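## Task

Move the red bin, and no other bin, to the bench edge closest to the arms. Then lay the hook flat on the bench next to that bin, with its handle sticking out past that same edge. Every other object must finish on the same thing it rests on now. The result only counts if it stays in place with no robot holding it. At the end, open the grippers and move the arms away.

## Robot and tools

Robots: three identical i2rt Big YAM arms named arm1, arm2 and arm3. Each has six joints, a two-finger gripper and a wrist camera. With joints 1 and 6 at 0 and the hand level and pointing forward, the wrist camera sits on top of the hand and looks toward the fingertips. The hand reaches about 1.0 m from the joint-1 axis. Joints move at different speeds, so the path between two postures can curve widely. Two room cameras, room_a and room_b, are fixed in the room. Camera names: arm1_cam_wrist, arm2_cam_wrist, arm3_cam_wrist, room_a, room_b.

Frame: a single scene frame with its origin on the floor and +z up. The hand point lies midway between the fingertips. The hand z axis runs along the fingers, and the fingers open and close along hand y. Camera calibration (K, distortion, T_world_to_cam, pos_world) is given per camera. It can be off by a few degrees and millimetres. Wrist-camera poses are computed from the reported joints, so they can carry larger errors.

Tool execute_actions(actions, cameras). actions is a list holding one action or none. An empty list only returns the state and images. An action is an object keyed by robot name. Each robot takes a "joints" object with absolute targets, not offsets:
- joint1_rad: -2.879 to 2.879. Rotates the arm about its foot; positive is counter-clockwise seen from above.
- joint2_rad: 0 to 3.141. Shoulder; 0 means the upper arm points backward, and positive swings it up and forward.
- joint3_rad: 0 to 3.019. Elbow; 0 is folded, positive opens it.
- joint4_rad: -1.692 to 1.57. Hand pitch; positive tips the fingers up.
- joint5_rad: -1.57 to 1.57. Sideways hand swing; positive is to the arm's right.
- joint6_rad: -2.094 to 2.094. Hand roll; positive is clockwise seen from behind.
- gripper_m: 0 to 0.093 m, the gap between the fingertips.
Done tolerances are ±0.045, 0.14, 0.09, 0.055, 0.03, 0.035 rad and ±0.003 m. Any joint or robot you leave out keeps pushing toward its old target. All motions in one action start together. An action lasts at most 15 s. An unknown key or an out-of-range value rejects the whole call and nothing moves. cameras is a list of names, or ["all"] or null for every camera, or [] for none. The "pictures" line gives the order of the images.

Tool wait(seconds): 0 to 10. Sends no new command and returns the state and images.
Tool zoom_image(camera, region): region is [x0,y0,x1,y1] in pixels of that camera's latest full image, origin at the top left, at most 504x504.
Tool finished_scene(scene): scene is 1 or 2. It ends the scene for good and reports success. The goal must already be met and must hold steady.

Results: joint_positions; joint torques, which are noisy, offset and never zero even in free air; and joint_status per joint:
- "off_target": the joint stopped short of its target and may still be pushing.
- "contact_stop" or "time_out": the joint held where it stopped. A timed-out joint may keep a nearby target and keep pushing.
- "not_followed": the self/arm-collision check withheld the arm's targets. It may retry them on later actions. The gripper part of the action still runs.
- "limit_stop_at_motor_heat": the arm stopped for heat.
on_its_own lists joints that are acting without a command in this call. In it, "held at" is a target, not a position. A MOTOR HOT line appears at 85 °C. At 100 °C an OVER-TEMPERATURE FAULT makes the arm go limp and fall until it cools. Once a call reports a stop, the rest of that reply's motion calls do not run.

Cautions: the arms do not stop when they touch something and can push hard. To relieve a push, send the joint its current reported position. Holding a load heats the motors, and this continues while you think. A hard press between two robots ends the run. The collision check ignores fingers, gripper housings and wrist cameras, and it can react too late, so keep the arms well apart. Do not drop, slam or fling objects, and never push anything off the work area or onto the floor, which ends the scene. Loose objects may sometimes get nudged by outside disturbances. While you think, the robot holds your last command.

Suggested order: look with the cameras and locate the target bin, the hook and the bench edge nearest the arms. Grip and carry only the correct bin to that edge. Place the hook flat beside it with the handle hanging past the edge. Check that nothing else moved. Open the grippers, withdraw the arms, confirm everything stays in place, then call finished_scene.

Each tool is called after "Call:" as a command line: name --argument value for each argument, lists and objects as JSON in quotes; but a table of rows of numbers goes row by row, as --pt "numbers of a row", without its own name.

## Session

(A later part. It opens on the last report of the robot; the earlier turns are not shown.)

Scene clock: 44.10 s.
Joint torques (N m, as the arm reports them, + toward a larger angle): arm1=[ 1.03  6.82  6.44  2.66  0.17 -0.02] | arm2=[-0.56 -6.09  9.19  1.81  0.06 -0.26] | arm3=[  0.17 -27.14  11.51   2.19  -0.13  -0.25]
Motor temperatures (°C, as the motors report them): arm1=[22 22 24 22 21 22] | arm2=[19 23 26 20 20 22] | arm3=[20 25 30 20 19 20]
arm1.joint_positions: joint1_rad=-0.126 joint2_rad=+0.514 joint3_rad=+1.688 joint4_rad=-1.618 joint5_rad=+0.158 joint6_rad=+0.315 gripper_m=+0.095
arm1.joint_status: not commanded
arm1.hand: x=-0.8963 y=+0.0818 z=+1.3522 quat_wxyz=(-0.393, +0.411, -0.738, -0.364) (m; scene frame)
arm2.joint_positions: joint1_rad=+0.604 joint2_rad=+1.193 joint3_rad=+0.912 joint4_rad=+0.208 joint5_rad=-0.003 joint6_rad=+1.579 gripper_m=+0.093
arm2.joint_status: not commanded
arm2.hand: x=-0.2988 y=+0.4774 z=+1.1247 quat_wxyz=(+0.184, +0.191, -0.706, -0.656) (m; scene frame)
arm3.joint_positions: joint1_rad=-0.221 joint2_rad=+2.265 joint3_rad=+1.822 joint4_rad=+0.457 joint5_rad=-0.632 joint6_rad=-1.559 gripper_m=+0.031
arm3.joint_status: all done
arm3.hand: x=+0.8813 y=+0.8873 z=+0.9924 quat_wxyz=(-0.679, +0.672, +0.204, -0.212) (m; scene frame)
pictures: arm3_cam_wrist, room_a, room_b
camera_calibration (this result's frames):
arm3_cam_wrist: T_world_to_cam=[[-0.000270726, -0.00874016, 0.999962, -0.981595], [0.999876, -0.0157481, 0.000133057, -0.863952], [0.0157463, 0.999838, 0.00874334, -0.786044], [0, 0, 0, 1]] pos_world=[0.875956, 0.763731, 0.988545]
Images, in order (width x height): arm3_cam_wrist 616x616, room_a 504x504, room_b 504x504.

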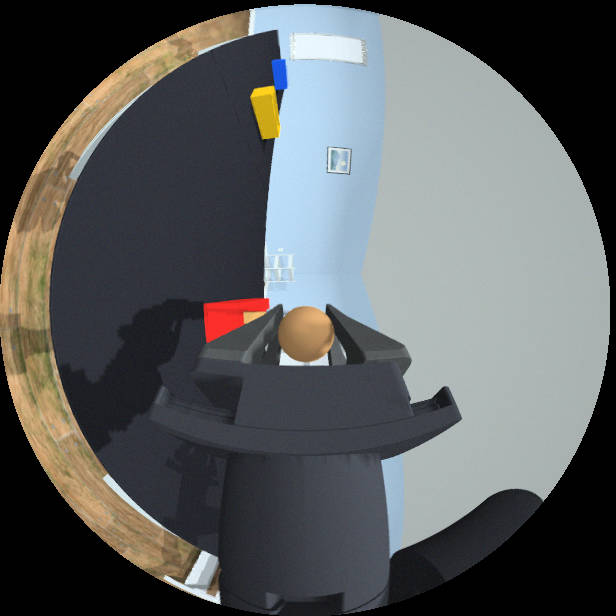

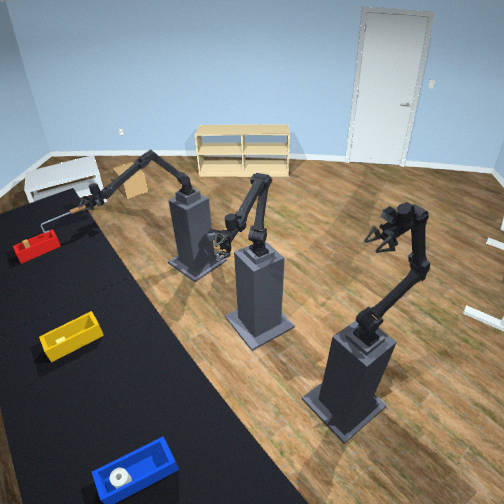

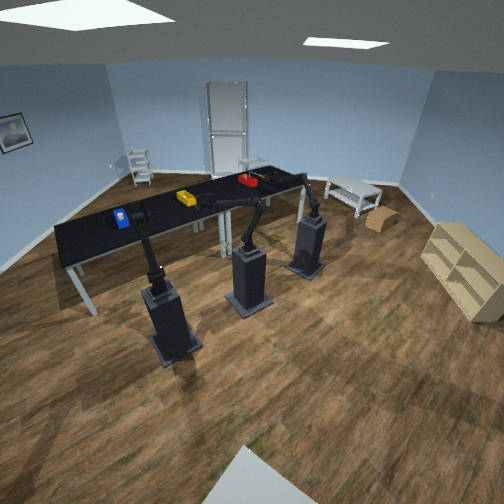

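Call:
execute_actions --actions '[{"arm3":{"joints":{"joint5_rad":-0.54,"joint4_rad":0.58,"joint2_rad":2.32}}}]' --cameras '["arm3_cam_wrist","room_a"]'

Call:
zoom_image --camera "room_a" --region '[0, 170, 130, 280]'

Call:
zoom_image --camera "arm3_cam_wrist" --region '[190, 250, 370, 390]'

Scene clock: 46.47 s.
Joint torques (N m, as the arm reports them, + toward a larger angle): arm1=[ 0.22  5.79  6.14  2.59  0.02 -0.01] | arm2=[-0.7  -6.28  9.17  1.86  0.08 -0.24] | arm3=[  0.25 -28.38  11.45   4.24  -0.07  -0.26]
Motor temperatures (°C, as the motors report them): arm1=[22 22 24 22 21 22] | arm2=[19 23 27 20 20 22] | arm3=[20 25 31 20 19 20]
arm1.joint_positions: joint1_rad=-0.126 joint2_rad=+0.514 joint3_rad=+1.688 joint4_rad=-1.618 joint5_rad=+0.158 joint6_rad=+0.315 gripper_m=+0.095
arm1.joint_status: not commanded
arm1.hand: x=-0.8963 y=+0.0818 z=+1.3522 quat_wxyz=(-0.393, +0.411, -0.738, -0.364) (m; scene frame)
arm2.joint_positions: joint1_rad=+0.604 joint2_rad=+1.193 joint3_rad=+0.912 joint4_rad=+0.208 joint5_rad=-0.003 joint6_rad=+1.579 gripper_m=+0.093
arm2.joint_status: not commanded
arm2.hand: x=-0.2988 y=+0.4774 z=+1.1247 quat_wxyz=(+0.184, +0.191, -0.706, -0.656) (m; scene frame)
arm3.joint_positions: joint1_rad=-0.221 joint2_rad=+2.367 joint3_rad=+1.817 joint4_rad=+0.518 joint5_rad=-0.540 joint6_rad=-1.558 gripper_m=+0.031
arm3.joint_status: joint4_rad time_out (moved +0.061 of +0.123); the others done
arm3.on_its_own: joint4_rad reads +0.518 and still pushes toward +0.580 since a time_out
arm3.hand: x=+0.8949 y=+0.8997 z=+0.9145 quat_wxyz=(-0.672, +0.697, +0.167, -0.186) (m; scene frame)
pictures: arm3_cam_wrist, room_a
camera_calibration (this result's frames):
arm3_cam_wrist: T_world_to_cam=[[0.00280739, 0.0390892, 0.999232, -0.948694], [0.994149, -0.108008, 0.00143207, -0.790431], [0.107981, 0.993381, -0.0391637, -0.830885], [0, 0, 0, 1]] pos_world=[0.878189, 0.777096, 0.916556]
Images, in order (width x height): arm3_cam_wrist 616x616, room_a 504x504.

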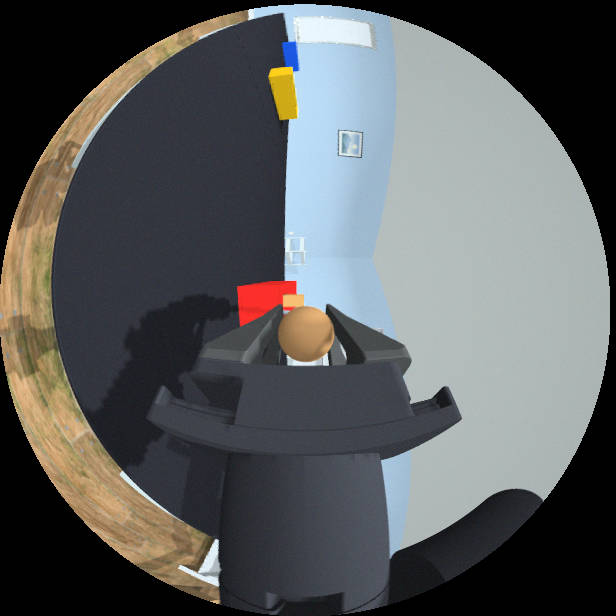

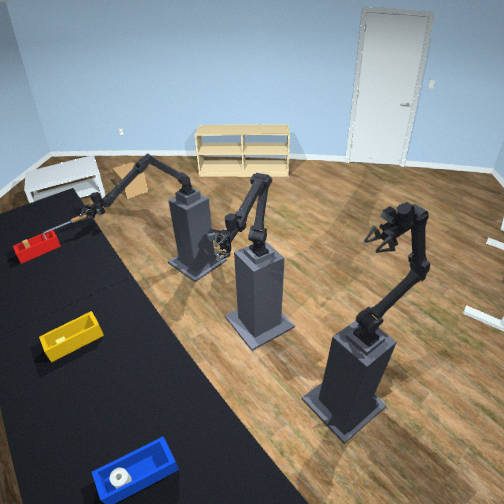

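Region (0, 170, 130, 280) of room_a's 504x504 image, scaled by 3.877, with more detail than that image has; it fills the top 426 rows of this view, and the rest is white.

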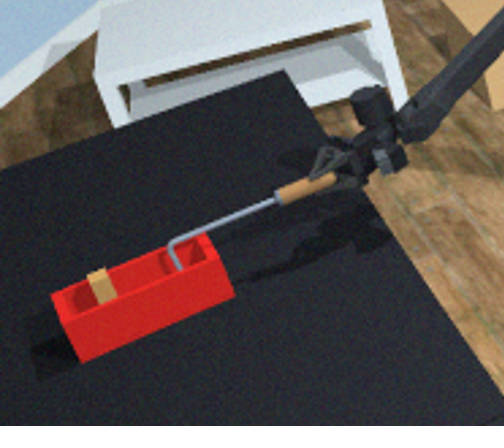

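Region (190, 250, 370, 390) of arm3_cam_wrist's 616x616 image, scaled by 2.800, with more detail than that image has.

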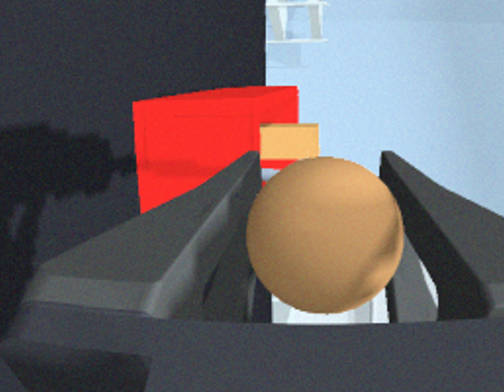

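Call:
execute_actions --actions '[{"arm3":{"joints":{"joint2_rad":2.235,"joint3_rad":1.575,"joint4_rad":0.76}}}]' --cameras '["room_a"]'

Call:
zoom_image --camera "room_a" --region '[0, 170, 130, 280]'

Scene clock: 49.13 s.
Joint torques (N m, as the arm reports them, + toward a larger angle): arm1=[ 1.12  5.76  6.33  2.57  0.12 -0.05] | arm2=[-0.51 -6.45  9.15  1.75  0.07 -0.25] | arm3=[  0.09 -24.29   9.99   3.93  -0.11  -0.27]
Motor temperatures (°C, as the motors report them): arm1=[22 22 24 22 21 22] | arm2=[19 22 27 20 20 22] | arm3=[20 25 31 20 19 20]
arm1.joint_positions: joint1_rad=-0.126 joint2_rad=+0.514 joint3_rad=+1.688 joint4_rad=-1.618 joint5_rad=+0.158 joint6_rad=+0.315 gripper_m=+0.095
arm1.joint_status: not commanded
arm1.hand: x=-0.8963 y=+0.0818 z=+1.3522 quat_wxyz=(-0.393, +0.411, -0.738, -0.364) (m; scene frame)
arm2.joint_positions: joint1_rad=+0.604 joint2_rad=+1.193 joint3_rad=+0.912 joint4_rad=+0.208 joint5_rad=-0.003 joint6_rad=+1.579 gripper_m=+0.093
arm2.joint_status: not commanded
arm2.hand: x=-0.2988 y=+0.4774 z=+1.1247 quat_wxyz=(+0.184, +0.191, -0.706, -0.656) (m; scene frame)
arm3.joint_positions: joint1_rad=-0.221 joint2_rad=+2.271 joint3_rad=+1.550 joint4_rad=+0.703 joint5_rad=-0.539 joint6_rad=-1.558 gripper_m=+0.031
arm3.joint_status: joint4_rad time_out (moved +0.185 of +0.242); the others done
arm3.on_its_own: joint4_rad reads +0.703 and still pushes toward +0.760 since a time_out
arm3.hand: x=+0.8929 y=+0.8390 z=+0.8947 quat_wxyz=(-0.677, +0.692, +0.168, -0.184) (m; scene frame)
pictures: room_a
Images, in order (width x height): room_a 504x504.

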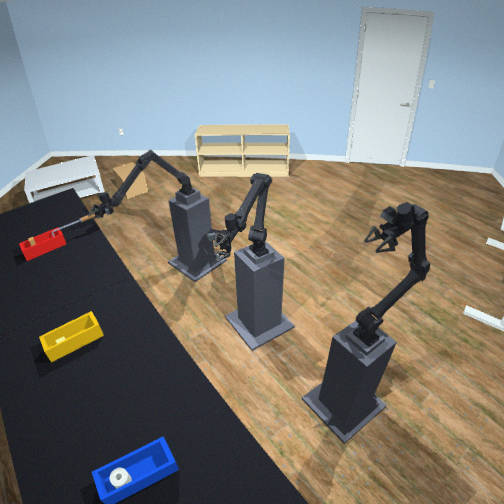

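Region (0, 170, 130, 280) of room_a's 504x504 image, scaled by 3.877, with more detail than that image has; it fills the top 426 rows of this view, and the rest is white.

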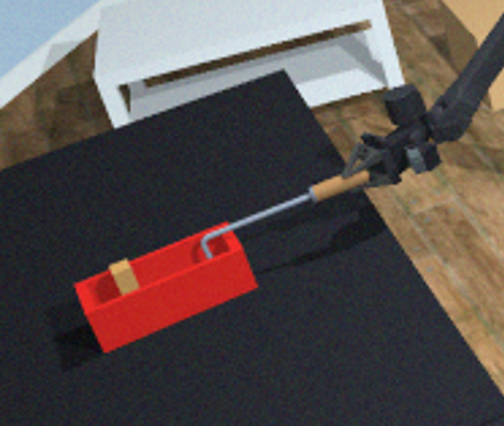

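Call:
execute_actions --actions '[{"arm3":{"joints":{"joint1_rad":-0.208,"joint2_rad":2.035,"joint3_rad":1.158,"joint4_rad":0.97,"joint5_rad":-0.32}}}]' --cameras '["room_a","arm3_cam_wrist"]'

Call:
zoom_image --camera "room_a" --region '[10, 170, 140, 280]'

Scene clock: 50.43 s.
Joint torques (N m, as the arm reports them, + toward a larger angle): arm1=[ 0.46  5.41  6.31  2.75  0.09 -0.03] | arm2=[-0.54 -6.1   9.16  1.83  0.08 -0.25] | arm3=[  0.01 -18.68   7.22   3.05   0.01  -0.1 ]
Motor temperatures (°C, as the motors report them): arm1=[22 22 24 22 21 22] | arm2=[19 22 27 20 20 22] | arm3=[20 25 30 20 19 20]
arm1.joint_positions: joint1_rad=-0.126 joint2_rad=+0.514 joint3_rad=+1.688 joint4_rad=-1.618 joint5_rad=+0.158 joint6_rad=+0.315 gripper_m=+0.095
arm1.joint_status: not commanded
arm1.hand: x=-0.8963 y=+0.0818 z=+1.3522 quat_wxyz=(-0.393, +0.411, -0.738, -0.364) (m; scene frame)
arm2.joint_positions: joint1_rad=+0.604 joint2_rad=+1.193 joint3_rad=+0.912 joint4_rad=+0.208 joint5_rad=-0.003 joint6_rad=+1.579 gripper_m=+0.093
arm2.joint_status: not commanded
arm2.hand: x=-0.2988 y=+0.4774 z=+1.1247 quat_wxyz=(+0.184, +0.191, -0.706, -0.656) (m; scene frame)
arm3.joint_positions: joint1_rad=-0.206 joint2_rad=+2.047 joint3_rad=+1.157 joint4_rad=+0.938 joint5_rad=-0.321 joint6_rad=-1.572 gripper_m=+0.031
arm3.joint_status: all done
arm3.hand: x=+0.9128 y=+0.7443 z=+0.9253 quat_wxyz=(-0.716, +0.682, +0.107, -0.104) (m; scene frame)
pictures: arm3_cam_wrist, room_a
camera_calibration (this result's frames):
arm3_cam_wrist: T_world_to_cam=[[-0.0116087, -0.0450232, 0.998918, -0.877405], [0.951433, -0.307842, -0.00281817, -0.633305], [0.307636, 0.950372, 0.0464102, -0.907446], [0, 0, 0, 1]] pos_world=[0.871525, 0.627949, 0.916786]
Images, in order (width x height): arm3_cam_wrist 616x616, room_a 504x504.

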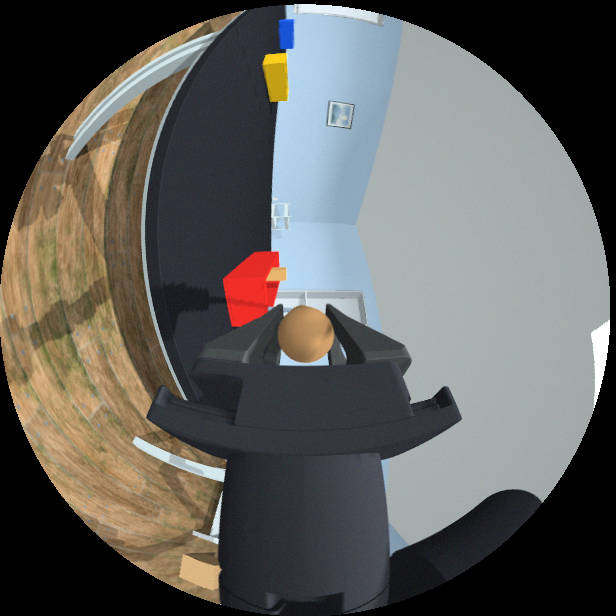

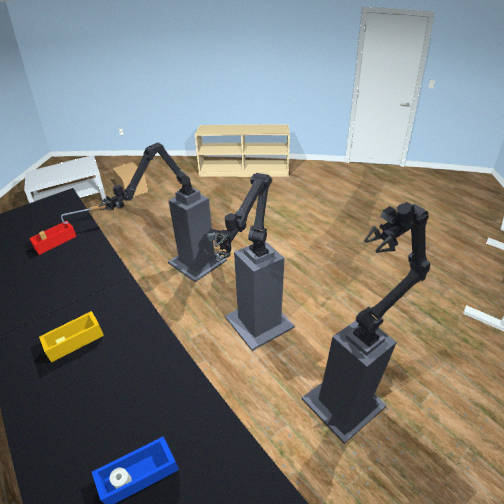

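Region (10, 170, 140, 280) of room_a's 504x504 image, scaled by 3.877, with more detail than that image has; it fills the top 426 rows of this view, and the rest is white.

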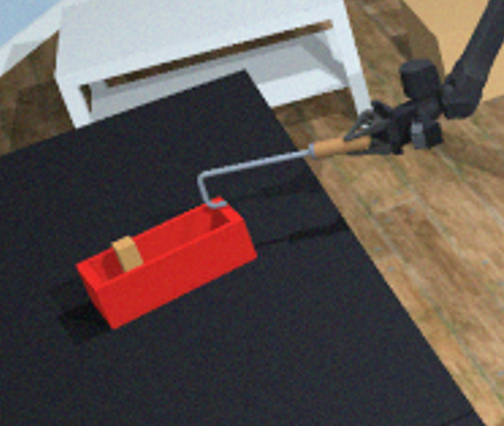

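Call:
execute_actions --actions '[{"arm3":{"joints":{"joint3_rad":1.25,"joint5_rad":-0.43}}}]' --cameras '[]'

Call:
execute_actions --actions '[{"arm3":{"joints":{"joint2_rad":2.09,"joint4_rad":0.90}}}]' --cameras '["room_a","arm3_cam_wrist"]'

Call:
zoom_image --camera "room_a" --region '[10, 170, 140, 280]'

Scene clock: 51.77 s.
Joint torques (N m, as the arm reports them, + toward a larger angle): arm1=[ 0.62  6.03  6.44  2.77 -0.03  0.  ] | arm2=[-0.69 -6.3   9.16  1.89  0.07 -0.25] | arm3=[ -0.27 -19.52  12.58   3.01   0.02  -0.23]
Motor temperatures (°C, as the motors report them): arm1=[22 22 24 22 21 22] | arm2=[19 22 27 20 20 22] | arm3=[20 25 30 20 19 20]
arm1.joint_positions: joint1_rad=-0.126 joint2_rad=+0.514 joint3_rad=+1.688 joint4_rad=-1.618 joint5_rad=+0.158 joint6_rad=+0.315 gripper_m=+0.095
arm1.joint_status: not commanded
arm1.hand: x=-0.8963 y=+0.0818 z=+1.3522 quat_wxyz=(-0.393, +0.411, -0.738, -0.364) (m; scene frame)
arm2.joint_positions: joint1_rad=+0.604 joint2_rad=+1.193 joint3_rad=+0.912 joint4_rad=+0.208 joint5_rad=-0.003 joint6_rad=+1.579 gripper_m=+0.093
arm2.joint_status: not commanded
arm2.hand: x=-0.2988 y=+0.4774 z=+1.1247 quat_wxyz=(+0.184, +0.191, -0.706, -0.656) (m; scene frame)
arm3.joint_positions: joint1_rad=-0.207 joint2_rad=+2.051 joint3_rad=+1.182 joint4_rad=+0.938 joint5_rad=-0.431 joint6_rad=-1.562 gripper_m=+0.031
arm3.joint_status: all done
arm3.hand: x=+0.8958 y=+0.7449 z=+0.9341 quat_wxyz=(-0.715, +0.669, +0.144, -0.143) (m; scene frame)
pictures: none
No camera images: the call's "cameras" was empty. Leave "cameras" out to get every camera's image.

Scene clock: 52.70 s.
Joint torques (N m, as the arm reports them, + toward a larger angle): arm1=[ 0.11  5.68  6.18  2.63  0.02 -0.04] | arm2=[-0.65 -6.16  9.15  1.78  0.08 -0.25] | arm3=[  0.02 -20.74  10.79   2.24  -0.01  -0.2 ]
Motor temperatures (°C, as the motors report them): arm1=[22 22 24 22 21 22] | arm2=[19 22 27 20 20 22] | arm3=[20 25 30 20 19 20]
arm1.joint_positions: joint1_rad=-0.126 joint2_rad=+0.514 joint3_rad=+1.688 joint4_rad=-1.618 joint5_rad=+0.158 joint6_rad=+0.315 gripper_m=+0.095
arm1.joint_status: not commanded
arm1.hand: x=-0.8963 y=+0.0818 z=+1.3522 quat_wxyz=(-0.393, +0.411, -0.738, -0.364) (m; scene frame)
arm2.joint_positions: joint1_rad=+0.604 joint2_rad=+1.193 joint3_rad=+0.912 joint4_rad=+0.208 joint5_rad=-0.003 joint6_rad=+1.579 gripper_m=+0.093
arm2.joint_status: not commanded
arm2.hand: x=-0.2988 y=+0.4774 z=+1.1247 quat_wxyz=(+0.184, +0.191, -0.706, -0.656) (m; scene frame)
arm3.joint_positions: joint1_rad=-0.207 joint2_rad=+2.116 joint3_rad=+1.201 joint4_rad=+0.889 joint5_rad=-0.431 joint6_rad=-1.563 gripper_m=+0.031
arm3.joint_status: all done
arm3.hand: x=+0.8957 y=+0.7510 z=+0.8854 quat_wxyz=(-0.683, +0.702, +0.137, -0.150) (m; scene frame)
pictures: arm3_cam_wrist, room_a
camera_calibration (this result's frames):
arm3_cam_wrist: T_world_to_cam=[[-0.00145819, 0.0306796, 0.999528, -0.903883], [0.979414, -0.201719, 0.0076204, -0.729144], [0.201857, 0.978963, -0.0297539, -0.76599], [0, 0, 0, 1]] pos_world=[0.867437, 0.630525, 0.886222]
Images, in order (width x height): arm3_cam_wrist 616x616, room_a 504x504.

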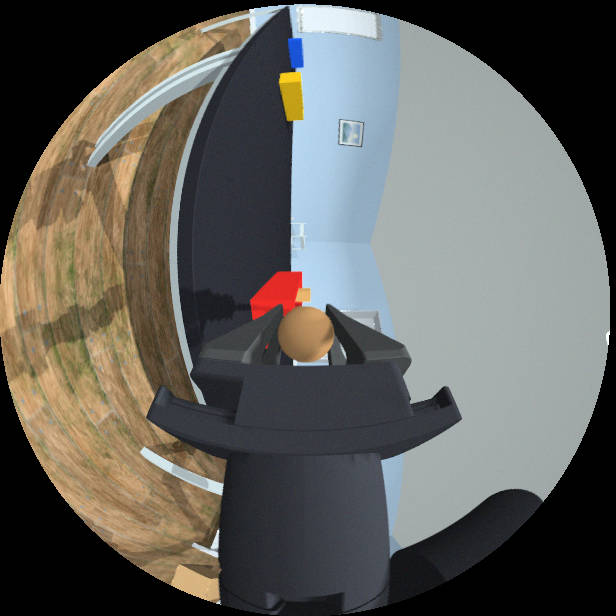

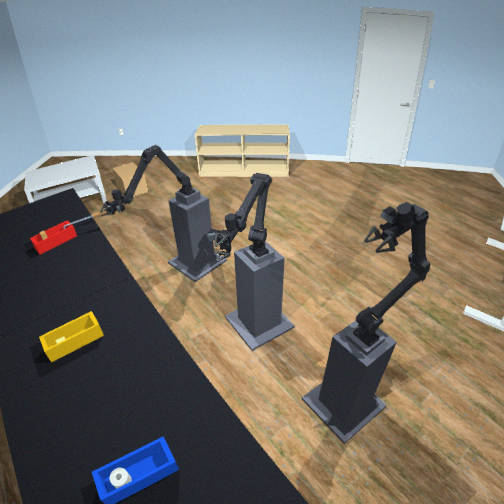

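Region (10, 170, 140, 280) of room_a's 504x504 image, scaled by 3.877, with more detail than that image has; it fills the top 426 rows of this view, and the rest is white.

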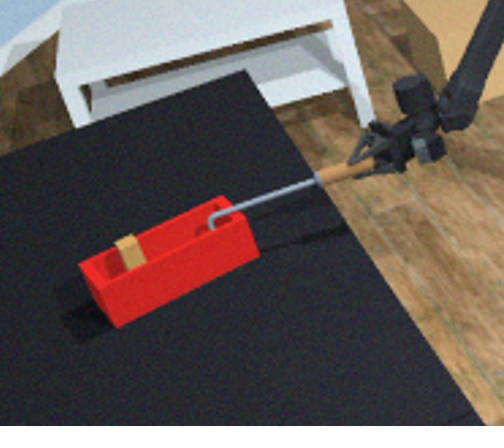

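Call:
execute_actions --actions '[{"arm3":{"joints":{"joint2_rad":1.95,"joint3_rad":0.885,"joint4_rad":1.10,"joint5_rad":-0.48}}}]' --cameras '["room_a","arm3_cam_wrist"]'

Call:
zoom_image --camera "room_a" --region '[20, 170, 150, 280]'

Scene clock: 54.00 s.
Joint torques (N m, as the arm reports them, + toward a larger angle): arm1=[ 1.28  5.83  6.35  2.67  0.02 -0.04] | arm2=[-0.45 -6.3   9.14  1.85  0.08 -0.24] | arm3=[ -0.02 -16.73   6.54   3.39  -0.08  -0.16]
Motor temperatures (°C, as the motors report them): arm1=[22 22 24 22 21 22] | arm2=[19 22 27 20 20 22] | arm3=[20 25 30 20 19 20]
arm1.joint_positions: joint1_rad=-0.126 joint2_rad=+0.514 joint3_rad=+1.688 joint4_rad=-1.618 joint5_rad=+0.158 joint6_rad=+0.315 gripper_m=+0.095
arm1.joint_status: not commanded
arm1.hand: x=-0.8963 y=+0.0818 z=+1.3522 quat_wxyz=(-0.393, +0.411, -0.738, -0.364) (m; scene frame)
arm2.joint_positions: joint1_rad=+0.604 joint2_rad=+1.193 joint3_rad=+0.912 joint4_rad=+0.208 joint5_rad=-0.003 joint6_rad=+1.579 gripper_m=+0.093
arm2.joint_status: not commanded
arm2.hand: x=-0.2988 y=+0.4774 z=+1.1247 quat_wxyz=(+0.184, +0.191, -0.706, -0.656) (m; scene frame)
arm3.joint_positions: joint1_rad=-0.207 joint2_rad=+1.970 joint3_rad=+0.874 joint4_rad=+1.058 joint5_rad=-0.480 joint6_rad=-1.567 gripper_m=+0.031
arm3.joint_status: all done
arm3.hand: x=+0.8862 y=+0.6442 z=+0.8799 quat_wxyz=(-0.675, +0.702, +0.154, -0.167) (m; scene frame)
pictures: arm3_cam_wrist, room_a
camera_calibration (this result's frames):
arm3_cam_wrist: T_world_to_cam=[[-0.00513534, 0.0406915, 0.999159, -0.898024], [0.988035, -0.15381, 0.0113422, -0.783055], [0.154142, 0.987262, -0.0394148, -0.614253], [0, 0, 0, 1]] pos_world=[0.863757, 0.522528, 0.881939]
Images, in order (width x height): arm3_cam_wrist 616x616, room_a 504x504.

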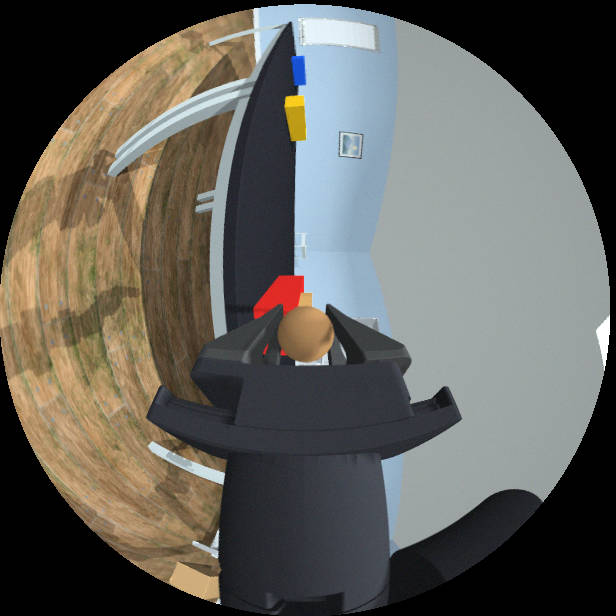

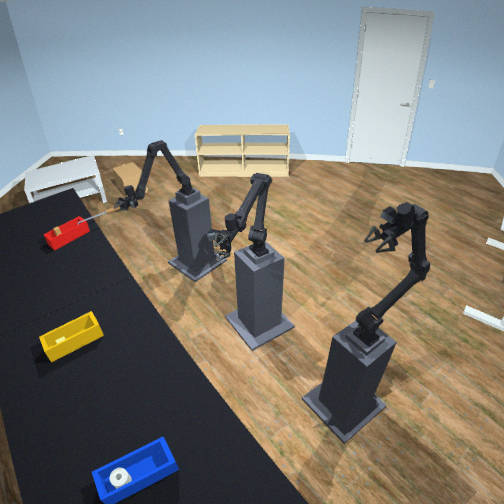

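Region (20, 170, 150, 280) of room_a's 504x504 image, scaled by 3.877, with more detail than that image has; it fills the top 426 rows of this view, and the rest is white.

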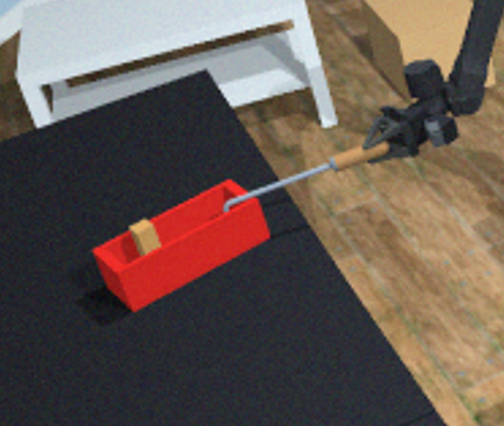

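Call:
execute_actions --actions '[{"arm3":{"joints":{"joint2_rad":1.87,"joint3_rad":0.74,"joint4_rad":1.17,"joint5_rad":-0.63}}}]' --cameras '["room_a","arm3_cam_wrist"]'

Call:
zoom_image --camera "room_a" --region '[20, 170, 150, 280]'

Scene clock: 55.10 s.
Joint torques (N m, as the arm reports them, + toward a larger angle): arm1=[ 1.44  5.19  6.2   2.5   0.09 -0.04] | arm2=[-0.44 -6.33  9.11  1.88  0.07 -0.26] | arm3=[  0.33 -15.24   6.07   3.63  -0.04  -0.17]
Motor temperatures (°C, as the motors report them): arm1=[22 22 24 22 21 22] | arm2=[19 22 27 20 20 22] | arm3=[20 25 30 20 19 20]
arm1.joint_positions: joint1_rad=-0.126 joint2_rad=+0.514 joint3_rad=+1.688 joint4_rad=-1.618 joint5_rad=+0.158 joint6_rad=+0.315 gripper_m=+0.095
arm1.joint_status: not commanded
arm1.hand: x=-0.8963 y=+0.0818 z=+1.3522 quat_wxyz=(-0.393, +0.411, -0.738, -0.364) (m; scene frame)
arm2.joint_positions: joint1_rad=+0.604 joint2_rad=+1.193 joint3_rad=+0.912 joint4_rad=+0.208 joint5_rad=-0.003 joint6_rad=+1.579 gripper_m=+0.093
arm2.joint_status: not commanded
arm2.hand: x=-0.2988 y=+0.4774 z=+1.1247 quat_wxyz=(+0.184, +0.191, -0.706, -0.656) (m; scene frame)
arm3.joint_positions: joint1_rad=-0.211 joint2_rad=+1.896 joint3_rad=+0.728 joint4_rad=+1.121 joint5_rad=-0.630 joint6_rad=-1.567 gripper_m=+0.031
arm3.joint_status: all done
arm3.hand: x=+0.8646 y=+0.5822 z=+0.8818 quat_wxyz=(-0.659, +0.691, +0.203, -0.219) (m; scene frame)
pictures: arm3_cam_wrist, room_a
camera_calibration (this result's frames):
arm3_cam_wrist: T_world_to_cam=[[-0.0049484, 0.0478702, 0.998841, -0.901533], [0.999963, -0.00683321, 0.00528144, -0.86184], [0.00707811, 0.99883, -0.0478346, -0.421772], [0, 0, 0, 1]] pos_world=[0.860332, 0.458546, 0.884865]
Images, in order (width x height): arm3_cam_wrist 616x616, room_a 504x504.

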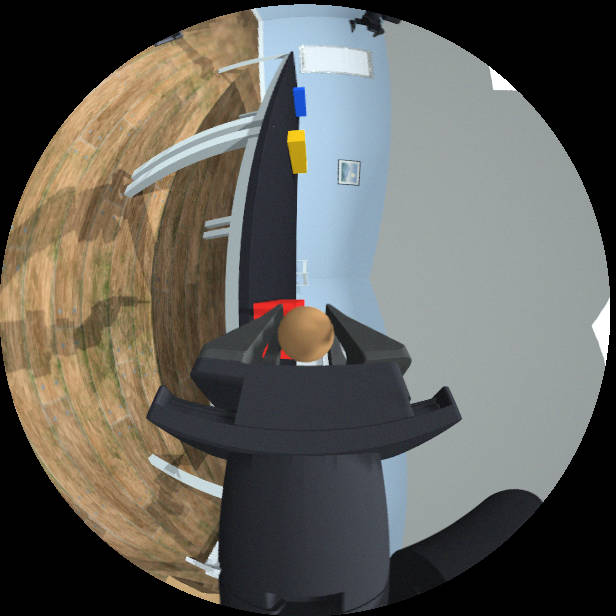

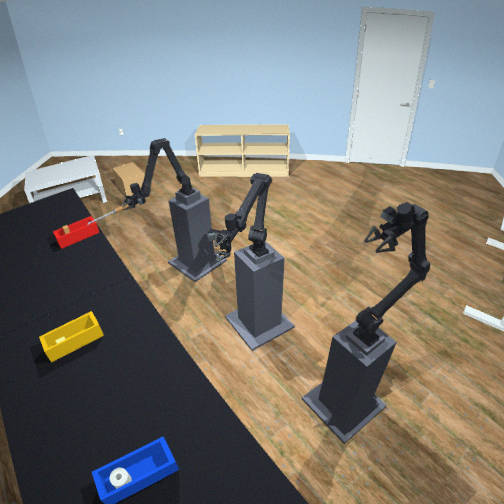

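Region (20, 170, 150, 280) of room_a's 504x504 image, scaled by 3.877, with more detail than that image has; it fills the top 426 rows of this view, and the rest is white.

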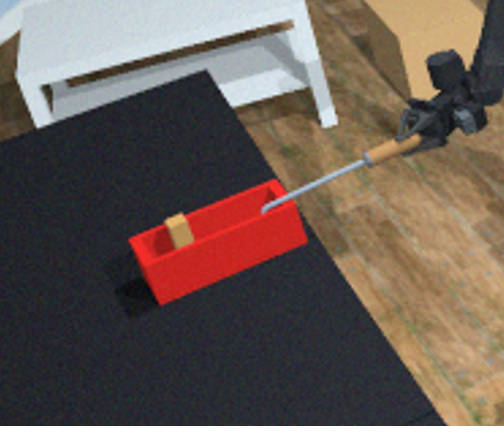

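Call:
execute_actions --actions '[{"arm3":{"joints":{"joint5_rad":-0.72,"joint3_rad":0.715,"joint4_rad":1.20}}}]' --cameras '["room_a"]'

Call:
zoom_image --camera "room_a" --region '[40, 190, 140, 270]'

Scene clock: 55.90 s.
Joint torques (N m, as the arm reports them, + toward a larger angle): arm1=[ 0.86  6.12  6.39  2.47  0.14 -0.03] | arm2=[-0.47 -6.39  9.16  1.81  0.07 -0.26] | arm3=[  0.29 -14.98   5.62   3.71  -0.28  -0.16]
Motor temperatures (°C, as the motors report them): arm1=[22 22 24 22 21 22] | arm2=[19 22 27 20 20 22] | arm3=[20 25 30 20 19 20]
arm1.joint_positions: joint1_rad=-0.126 joint2_rad=+0.514 joint3_rad=+1.688 joint4_rad=-1.618 joint5_rad=+0.158 joint6_rad=+0.315 gripper_m=+0.095
arm1.joint_status: not commanded
arm1.hand: x=-0.8963 y=+0.0818 z=+1.3522 quat_wxyz=(-0.393, +0.411, -0.738, -0.364) (m; scene frame)
arm2.joint_positions: joint1_rad=+0.604 joint2_rad=+1.193 joint3_rad=+0.912 joint4_rad=+0.208 joint5_rad=-0.003 joint6_rad=+1.579 gripper_m=+0.093
arm2.joint_status: not commanded
arm2.hand: x=-0.2988 y=+0.4774 z=+1.1247 quat_wxyz=(+0.184, +0.191, -0.706, -0.656) (m; scene frame)
arm3.joint_positions: joint1_rad=-0.212 joint2_rad=+1.896 joint3_rad=+0.707 joint4_rad=+1.148 joint5_rad=-0.716 joint6_rad=-1.567 gripper_m=+0.031
arm3.joint_status: all done
arm3.hand: x=+0.8533 y=+0.5658 z=+0.8802 quat_wxyz=(-0.651, +0.679, +0.231, -0.247) (m; scene frame)
pictures: room_a
Images, in order (width x height): room_a 504x504.

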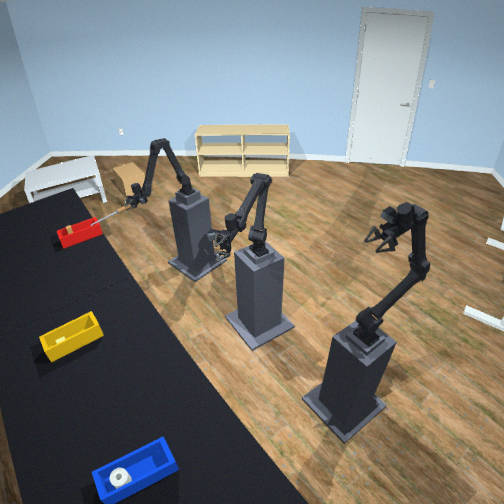

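Region (40, 190, 140, 270) of room_a's 504x504 image, scaled by 5.040, with more detail than that image has; it fills the top 403 rows of this view, and the rest is white.

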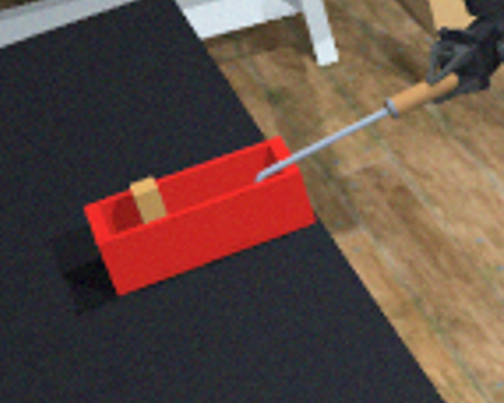

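Call:
execute_actions --actions '[{"arm3":{"joints":{"joint5_rad":-0.66,"joint3_rad":1.05,"joint4_rad":1.06}}}]' --cameras '[]'

Call:
execute_actions --actions '[{"arm3":{"joints":{"joint1_rad":-0.335,"joint5_rad":-0.148,"joint3_rad":1.29,"joint4_rad":0.85}}}]' --cameras '["room_a","arm3_cam_wrist"]'

Scene clock: 57.53 s.
Joint torques (N m, as the arm reports them, + toward a larger angle): arm1=[ 0.78  6.52  6.44  2.6   0.04 -0.08] | arm2=[-0.66 -6.2   9.19  1.83  0.08 -0.24] | arm3=[  0.35 -18.06  10.05   2.3    0.06  -0.25]
Motor temperatures (°C, as the motors report them): arm1=[22 22 24 22 21 22] | arm2=[19 22 27 20 20 22] | arm3=[20 25 30 20 19 20]
arm1.joint_positions: joint1_rad=-0.126 joint2_rad=+0.514 joint3_rad=+1.688 joint4_rad=-1.618 joint5_rad=+0.158 joint6_rad=+0.315 gripper_m=+0.095
arm1.joint_status: not commanded
arm1.hand: x=-0.8963 y=+0.0818 z=+1.3522 quat_wxyz=(-0.393, +0.411, -0.738, -0.364) (m; scene frame)
arm2.joint_positions: joint1_rad=+0.604 joint2_rad=+1.193 joint3_rad=+0.912 joint4_rad=+0.208 joint5_rad=-0.003 joint6_rad=+1.579 gripper_m=+0.093
arm2.joint_status: not commanded
arm2.hand: x=-0.2988 y=+0.4774 z=+1.1247 quat_wxyz=(+0.184, +0.191, -0.706, -0.656) (m; scene frame)
arm3.joint_positions: joint1_rad=-0.211 joint2_rad=+1.896 joint3_rad=+1.010 joint4_rad=+1.044 joint5_rad=-0.660 joint6_rad=-1.558 gripper_m=+0.031
arm3.joint_status: all done
arm3.hand: x=+0.8633 y=+0.6687 z=+0.9796 quat_wxyz=(-0.721, +0.619, +0.233, -0.208) (m; scene frame)
pictures: none
No camera images: the call's "cameras" was empty. Leave "cameras" out to get every camera's image.

Scene clock: 58.90 s.
Joint torques (N m, as the arm reports them, + toward a larger angle): arm1=[ 1.27  6.36  6.14  2.72  0.09 -0.01] | arm2=[-0.65 -6.18  9.14  1.81  0.08 -0.26] | arm3=[ -0.06 -20.1   12.72   2.28   0.05  -0.28]
Motor temperatures (°C, as the motors report them): arm1=[22 22 24 22 21 22] | arm2=[19 22 27 20 20 22] | arm3=[20 25 30 20 19 20]
arm1.joint_positions: joint1_rad=-0.126 joint2_rad=+0.514 joint3_rad=+1.688 joint4_rad=-1.618 joint5_rad=+0.158 joint6_rad=+0.315 gripper_m=+0.095
arm1.joint_status: not commanded
arm1.hand: x=-0.8963 y=+0.0818 z=+1.3522 quat_wxyz=(-0.393, +0.411, -0.738, -0.364) (m; scene frame)
arm2.joint_positions: joint1_rad=+0.604 joint2_rad=+1.193 joint3_rad=+0.912 joint4_rad=+0.208 joint5_rad=-0.003 joint6_rad=+1.579 gripper_m=+0.093
arm2.joint_status: not commanded
arm2.hand: x=-0.2988 y=+0.4774 z=+1.1247 quat_wxyz=(+0.184, +0.191, -0.706, -0.656) (m; scene frame)
arm3.joint_positions: joint1_rad=-0.335 joint2_rad=+1.901 joint3_rad=+1.236 joint4_rad=+0.838 joint5_rad=-0.148 joint6_rad=-1.557 gripper_m=+0.031
arm3.joint_status: all done
arm3.hand: x=+1.0391 y=+0.7557 z=+1.0473 quat_wxyz=(-0.765, +0.644, +0.002, +0.002) (m; scene frame)
pictures: arm3_cam_wrist, room_a
camera_calibration (this result's frames):
arm3_cam_wrist: T_world_to_cam=[[-0.0194342, -0.163054, 0.986426, -0.886904], [0.817801, -0.570172, -0.0781362, -0.33368], [0.575173, 0.805181, 0.144427, -1.23369], [0, 0, 0, 1]] pos_world=[0.965232, 0.658476, 1.02697]
Images, in order (width x height): arm3_cam_wrist 616x616, room_a 504x504.

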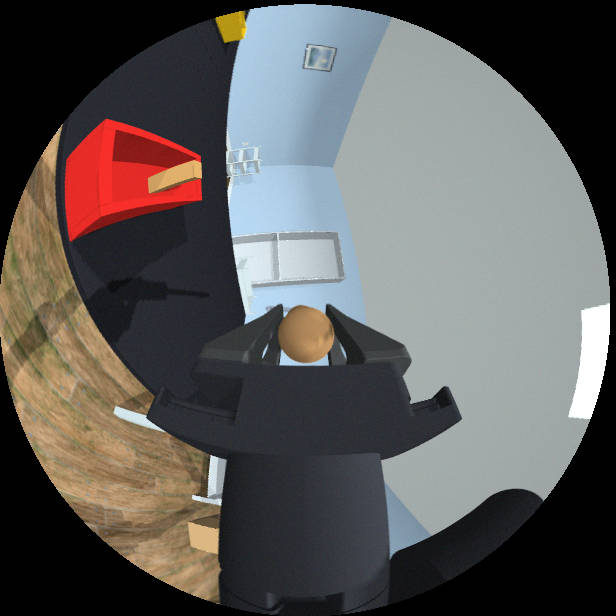

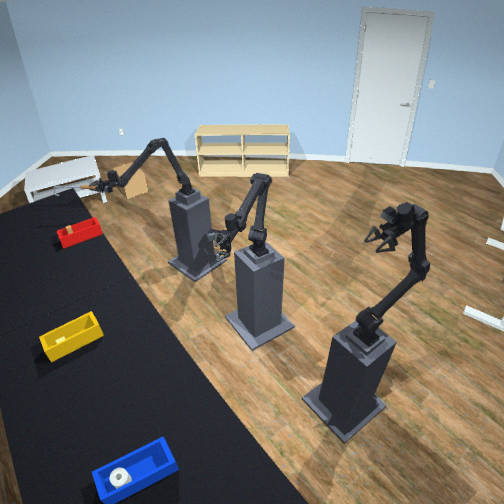

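Call:
execute_actions --actions '[{"arm3":{"joints":{"joint2_rad":2.0,"joint6_rad":0.0}}}]' --cameras '["room_a","arm3_cam_wrist"]'

Call:
zoom_image --camera "room_a" --region '[20, 150, 160, 270]'

Scene clock: 61.17 s.
Joint torques (N m, as the arm reports them, + toward a larger angle): arm1=[ 1.03  5.76  6.34  2.94  0.04 -0.02] | arm2=[-0.58 -6.12  9.19  1.86  0.06 -0.25] | arm3=[  0.05 -21.34  11.88   2.86  -0.09   0.06]
Motor temperatures (°C, as the motors report them): arm1=[22 22 24 22 21 22] | arm2=[19 22 27 20 20 22] | arm3=[20 25 31 20 19 20]
arm1.joint_positions: joint1_rad=-0.126 joint2_rad=+0.514 joint3_rad=+1.688 joint4_rad=-1.618 joint5_rad=+0.158 joint6_rad=+0.315 gripper_m=+0.095
arm1.joint_status: not commanded
arm1.hand: x=-0.8963 y=+0.0818 z=+1.3522 quat_wxyz=(-0.393, +0.411, -0.738, -0.364) (m; scene frame)
arm2.joint_positions: joint1_rad=+0.604 joint2_rad=+1.193 joint3_rad=+0.912 joint4_rad=+0.208 joint5_rad=-0.003 joint6_rad=+1.579 gripper_m=+0.093
arm2.joint_status: not commanded
arm2.hand: x=-0.2988 y=+0.4774 z=+1.1247 quat_wxyz=(+0.184, +0.191, -0.706, -0.656) (m; scene frame)
arm3.joint_positions: joint1_rad=-0.336 joint2_rad=+2.033 joint3_rad=+1.236 joint4_rad=+0.825 joint5_rad=-0.147 joint6_rad=-0.015 gripper_m=+0.031
arm3.joint_status: all done
arm3.hand: x=+1.0410 y=+0.7679 z=+0.9473 quat_wxyz=(-0.511, +0.496, -0.490, -0.502) (m; scene frame)
pictures: arm3_cam_wrist, room_a
camera_calibration (this result's frames):
arm3_cam_wrist: T_world_to_cam=[[0.999614, 0.00247271, 0.0276702, -1.06595], [0.0244137, -0.553473, -0.832509, 1.19159], [0.0132561, 0.832864, -0.553319, -0.0055125], [0, 0, 0, 1]] pos_world=[1.03652, 0.666741, 1.01846]
Images, in order (width x height): arm3_cam_wrist 616x616, room_a 504x504.

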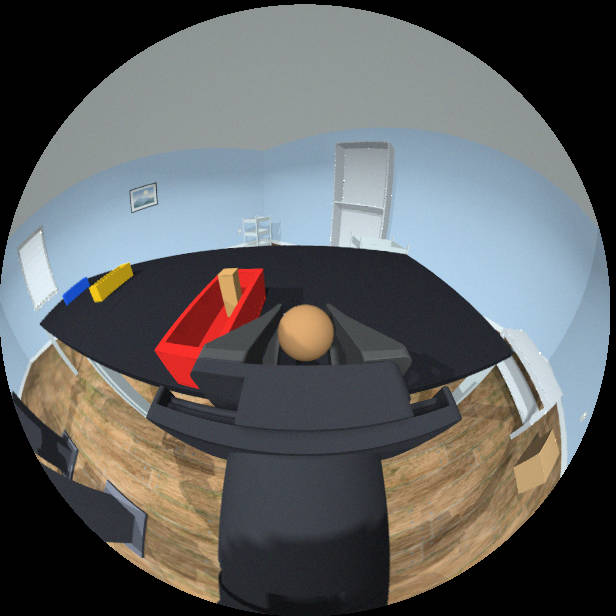

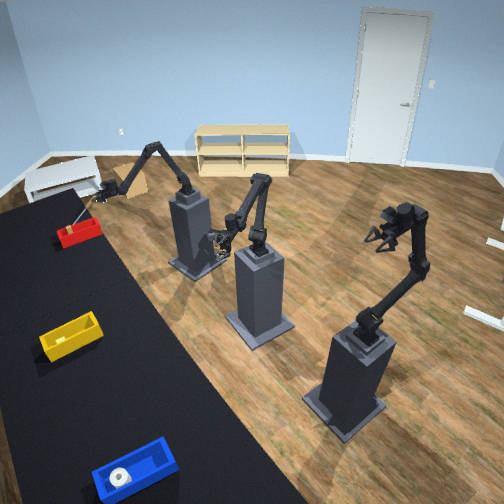

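Region (20, 150, 160, 270) of room_a's 504x504 image, scaled by 3.600, with more detail than that image has; it fills the top 432 rows of this view, and the rest is white.

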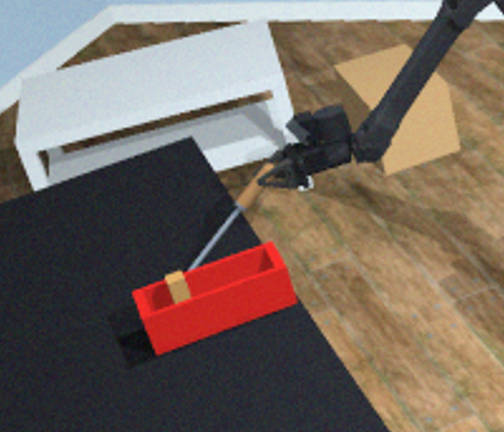

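Lower most of the way.

Call:
execute_actions --actions '[{"arm3":{"joints":{"joint2_rad":2.27,"joint4_rad":1.12,"joint6_rad":0.015}}}]' --cameras '["arm3_cam_wrist"]'

Scene clock: 62.43 s.
Joint torques (N m, as the arm reports them, + toward a larger angle): arm1=[ 1.1   5.58  6.33  2.53  0.09 -0.05] | arm2=[-0.49 -6.16  9.19  1.82  0.08 -0.25] | arm3=[  0.13 -20.99   8.75   3.1   -0.07   0.01]
Motor temperatures (°C, as the motors report them): arm1=[22 22 24 22 21 22] | arm2=[19 22 27 20 20 22] | arm3=[20 25 31 20 19 20]
arm1.joint_positions: joint1_rad=-0.126 joint2_rad=+0.514 joint3_rad=+1.688 joint4_rad=-1.618 joint5_rad=+0.158 joint6_rad=+0.315 gripper_m=+0.095
arm1.joint_status: not commanded
arm1.hand: x=-0.8963 y=+0.0818 z=+1.3522 quat_wxyz=(-0.393, +0.411, -0.738, -0.364) (m; scene frame)
arm2.joint_positions: joint1_rad=+0.604 joint2_rad=+1.193 joint3_rad=+0.912 joint4_rad=+0.208 joint5_rad=-0.003 joint6_rad=+1.579 gripper_m=+0.093
arm2.joint_status: not commanded
arm2.hand: x=-0.2988 y=+0.4774 z=+1.1247 quat_wxyz=(+0.184, +0.191, -0.706, -0.656) (m; scene frame)
arm3.joint_positions: joint1_rad=-0.336 joint2_rad=+2.291 joint3_rad=+1.256 joint4_rad=+1.086 joint5_rad=-0.147 joint6_rad=+0.006 gripper_m=+0.031
arm3.joint_status: all done
arm3.hand: x=+1.0403 y=+0.7668 z=+0.8289 quat_wxyz=(-0.512, +0.486, -0.489, -0.512) (m; scene frame)
pictures: arm3_cam_wrist
camera_calibration (this result's frames):
arm3_cam_wrist: T_world_to_cam=[[0.999942, 0.00310835, 0.0103102, -1.04835], [0.0103776, -0.53378, -0.845559, 1.1028], [0.00287507, 0.845617, -0.533782, -0.0853142], [0, 0, 0, 1]] pos_world=[1.03709, 0.664054, 0.89775]
Images, in order (width x height): arm3_cam_wrist 616x616.

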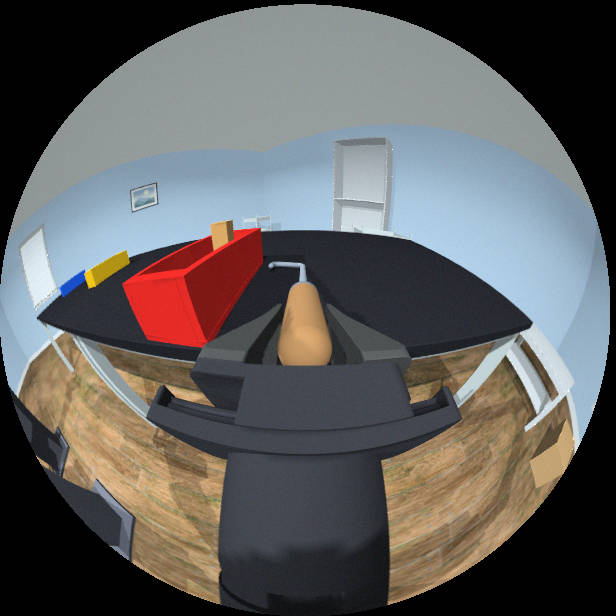

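Need ~0.035 lower.

Call:
execute_actions --actions '[{"arm3":{"joints":{"joint2_rad":2.34}}}]' --cameras '["arm3_cam_wrist"]'

Scene clock: 63.37 s.
Joint torques (N m, as the arm reports them, + toward a larger angle): arm1=[ 0.96  5.93  6.35  2.6   0.05 -0.06] | arm2=[-0.55 -6.31  9.15  1.83  0.06 -0.24] | arm3=[  0.13 -18.93   8.53   2.79  -0.06   0.  ]
Motor temperatures (°C, as the motors report them): arm1=[22 22 24 22 21 22] | arm2=[19 22 27 20 20 22] | arm3=[20 25 30 20 19 20]
arm1.joint_positions: joint1_rad=-0.126 joint2_rad=+0.514 joint3_rad=+1.688 joint4_rad=-1.618 joint5_rad=+0.158 joint6_rad=+0.315 gripper_m=+0.095
arm1.joint_status: not commanded
arm1.hand: x=-0.8963 y=+0.0818 z=+1.3522 quat_wxyz=(-0.393, +0.411, -0.738, -0.364) (m; scene frame)
arm2.joint_positions: joint1_rad=+0.604 joint2_rad=+1.193 joint3_rad=+0.912 joint4_rad=+0.208 joint5_rad=-0.003 joint6_rad=+1.579 gripper_m=+0.093
arm2.joint_status: not commanded
arm2.hand: x=-0.2988 y=+0.4774 z=+1.1247 quat_wxyz=(+0.184, +0.191, -0.706, -0.656) (m; scene frame)
arm3.joint_positions: joint1_rad=-0.336 joint2_rad=+2.331 joint3_rad=+1.257 joint4_rad=+1.097 joint5_rad=-0.147 joint6_rad=+0.006 gripper_m=+0.031
arm3.joint_status: all done
arm3.hand: x=+1.0396 y=+0.7633 z=+0.8020 quat_wxyz=(-0.504, +0.492, -0.497, -0.506) (m; scene frame)
pictures: arm3_cam_wrist
camera_calibration (this result's frames):
arm3_cam_wrist: T_world_to_cam=[[0.999975, 0.00385567, 0.00584667, -1.04437], [0.00700326, -0.558108, -0.829739, 1.08758], [0.0000638702, 0.829759, -0.558121, -0.0621138], [0, 0, 0, 1]] pos_world=[1.03673, 0.662551, 0.873843]
Images, in order (width x height): arm3_cam_wrist 616x616.

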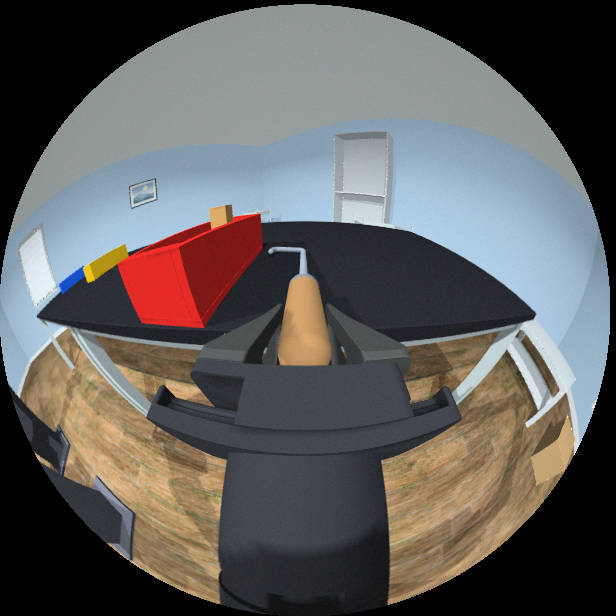

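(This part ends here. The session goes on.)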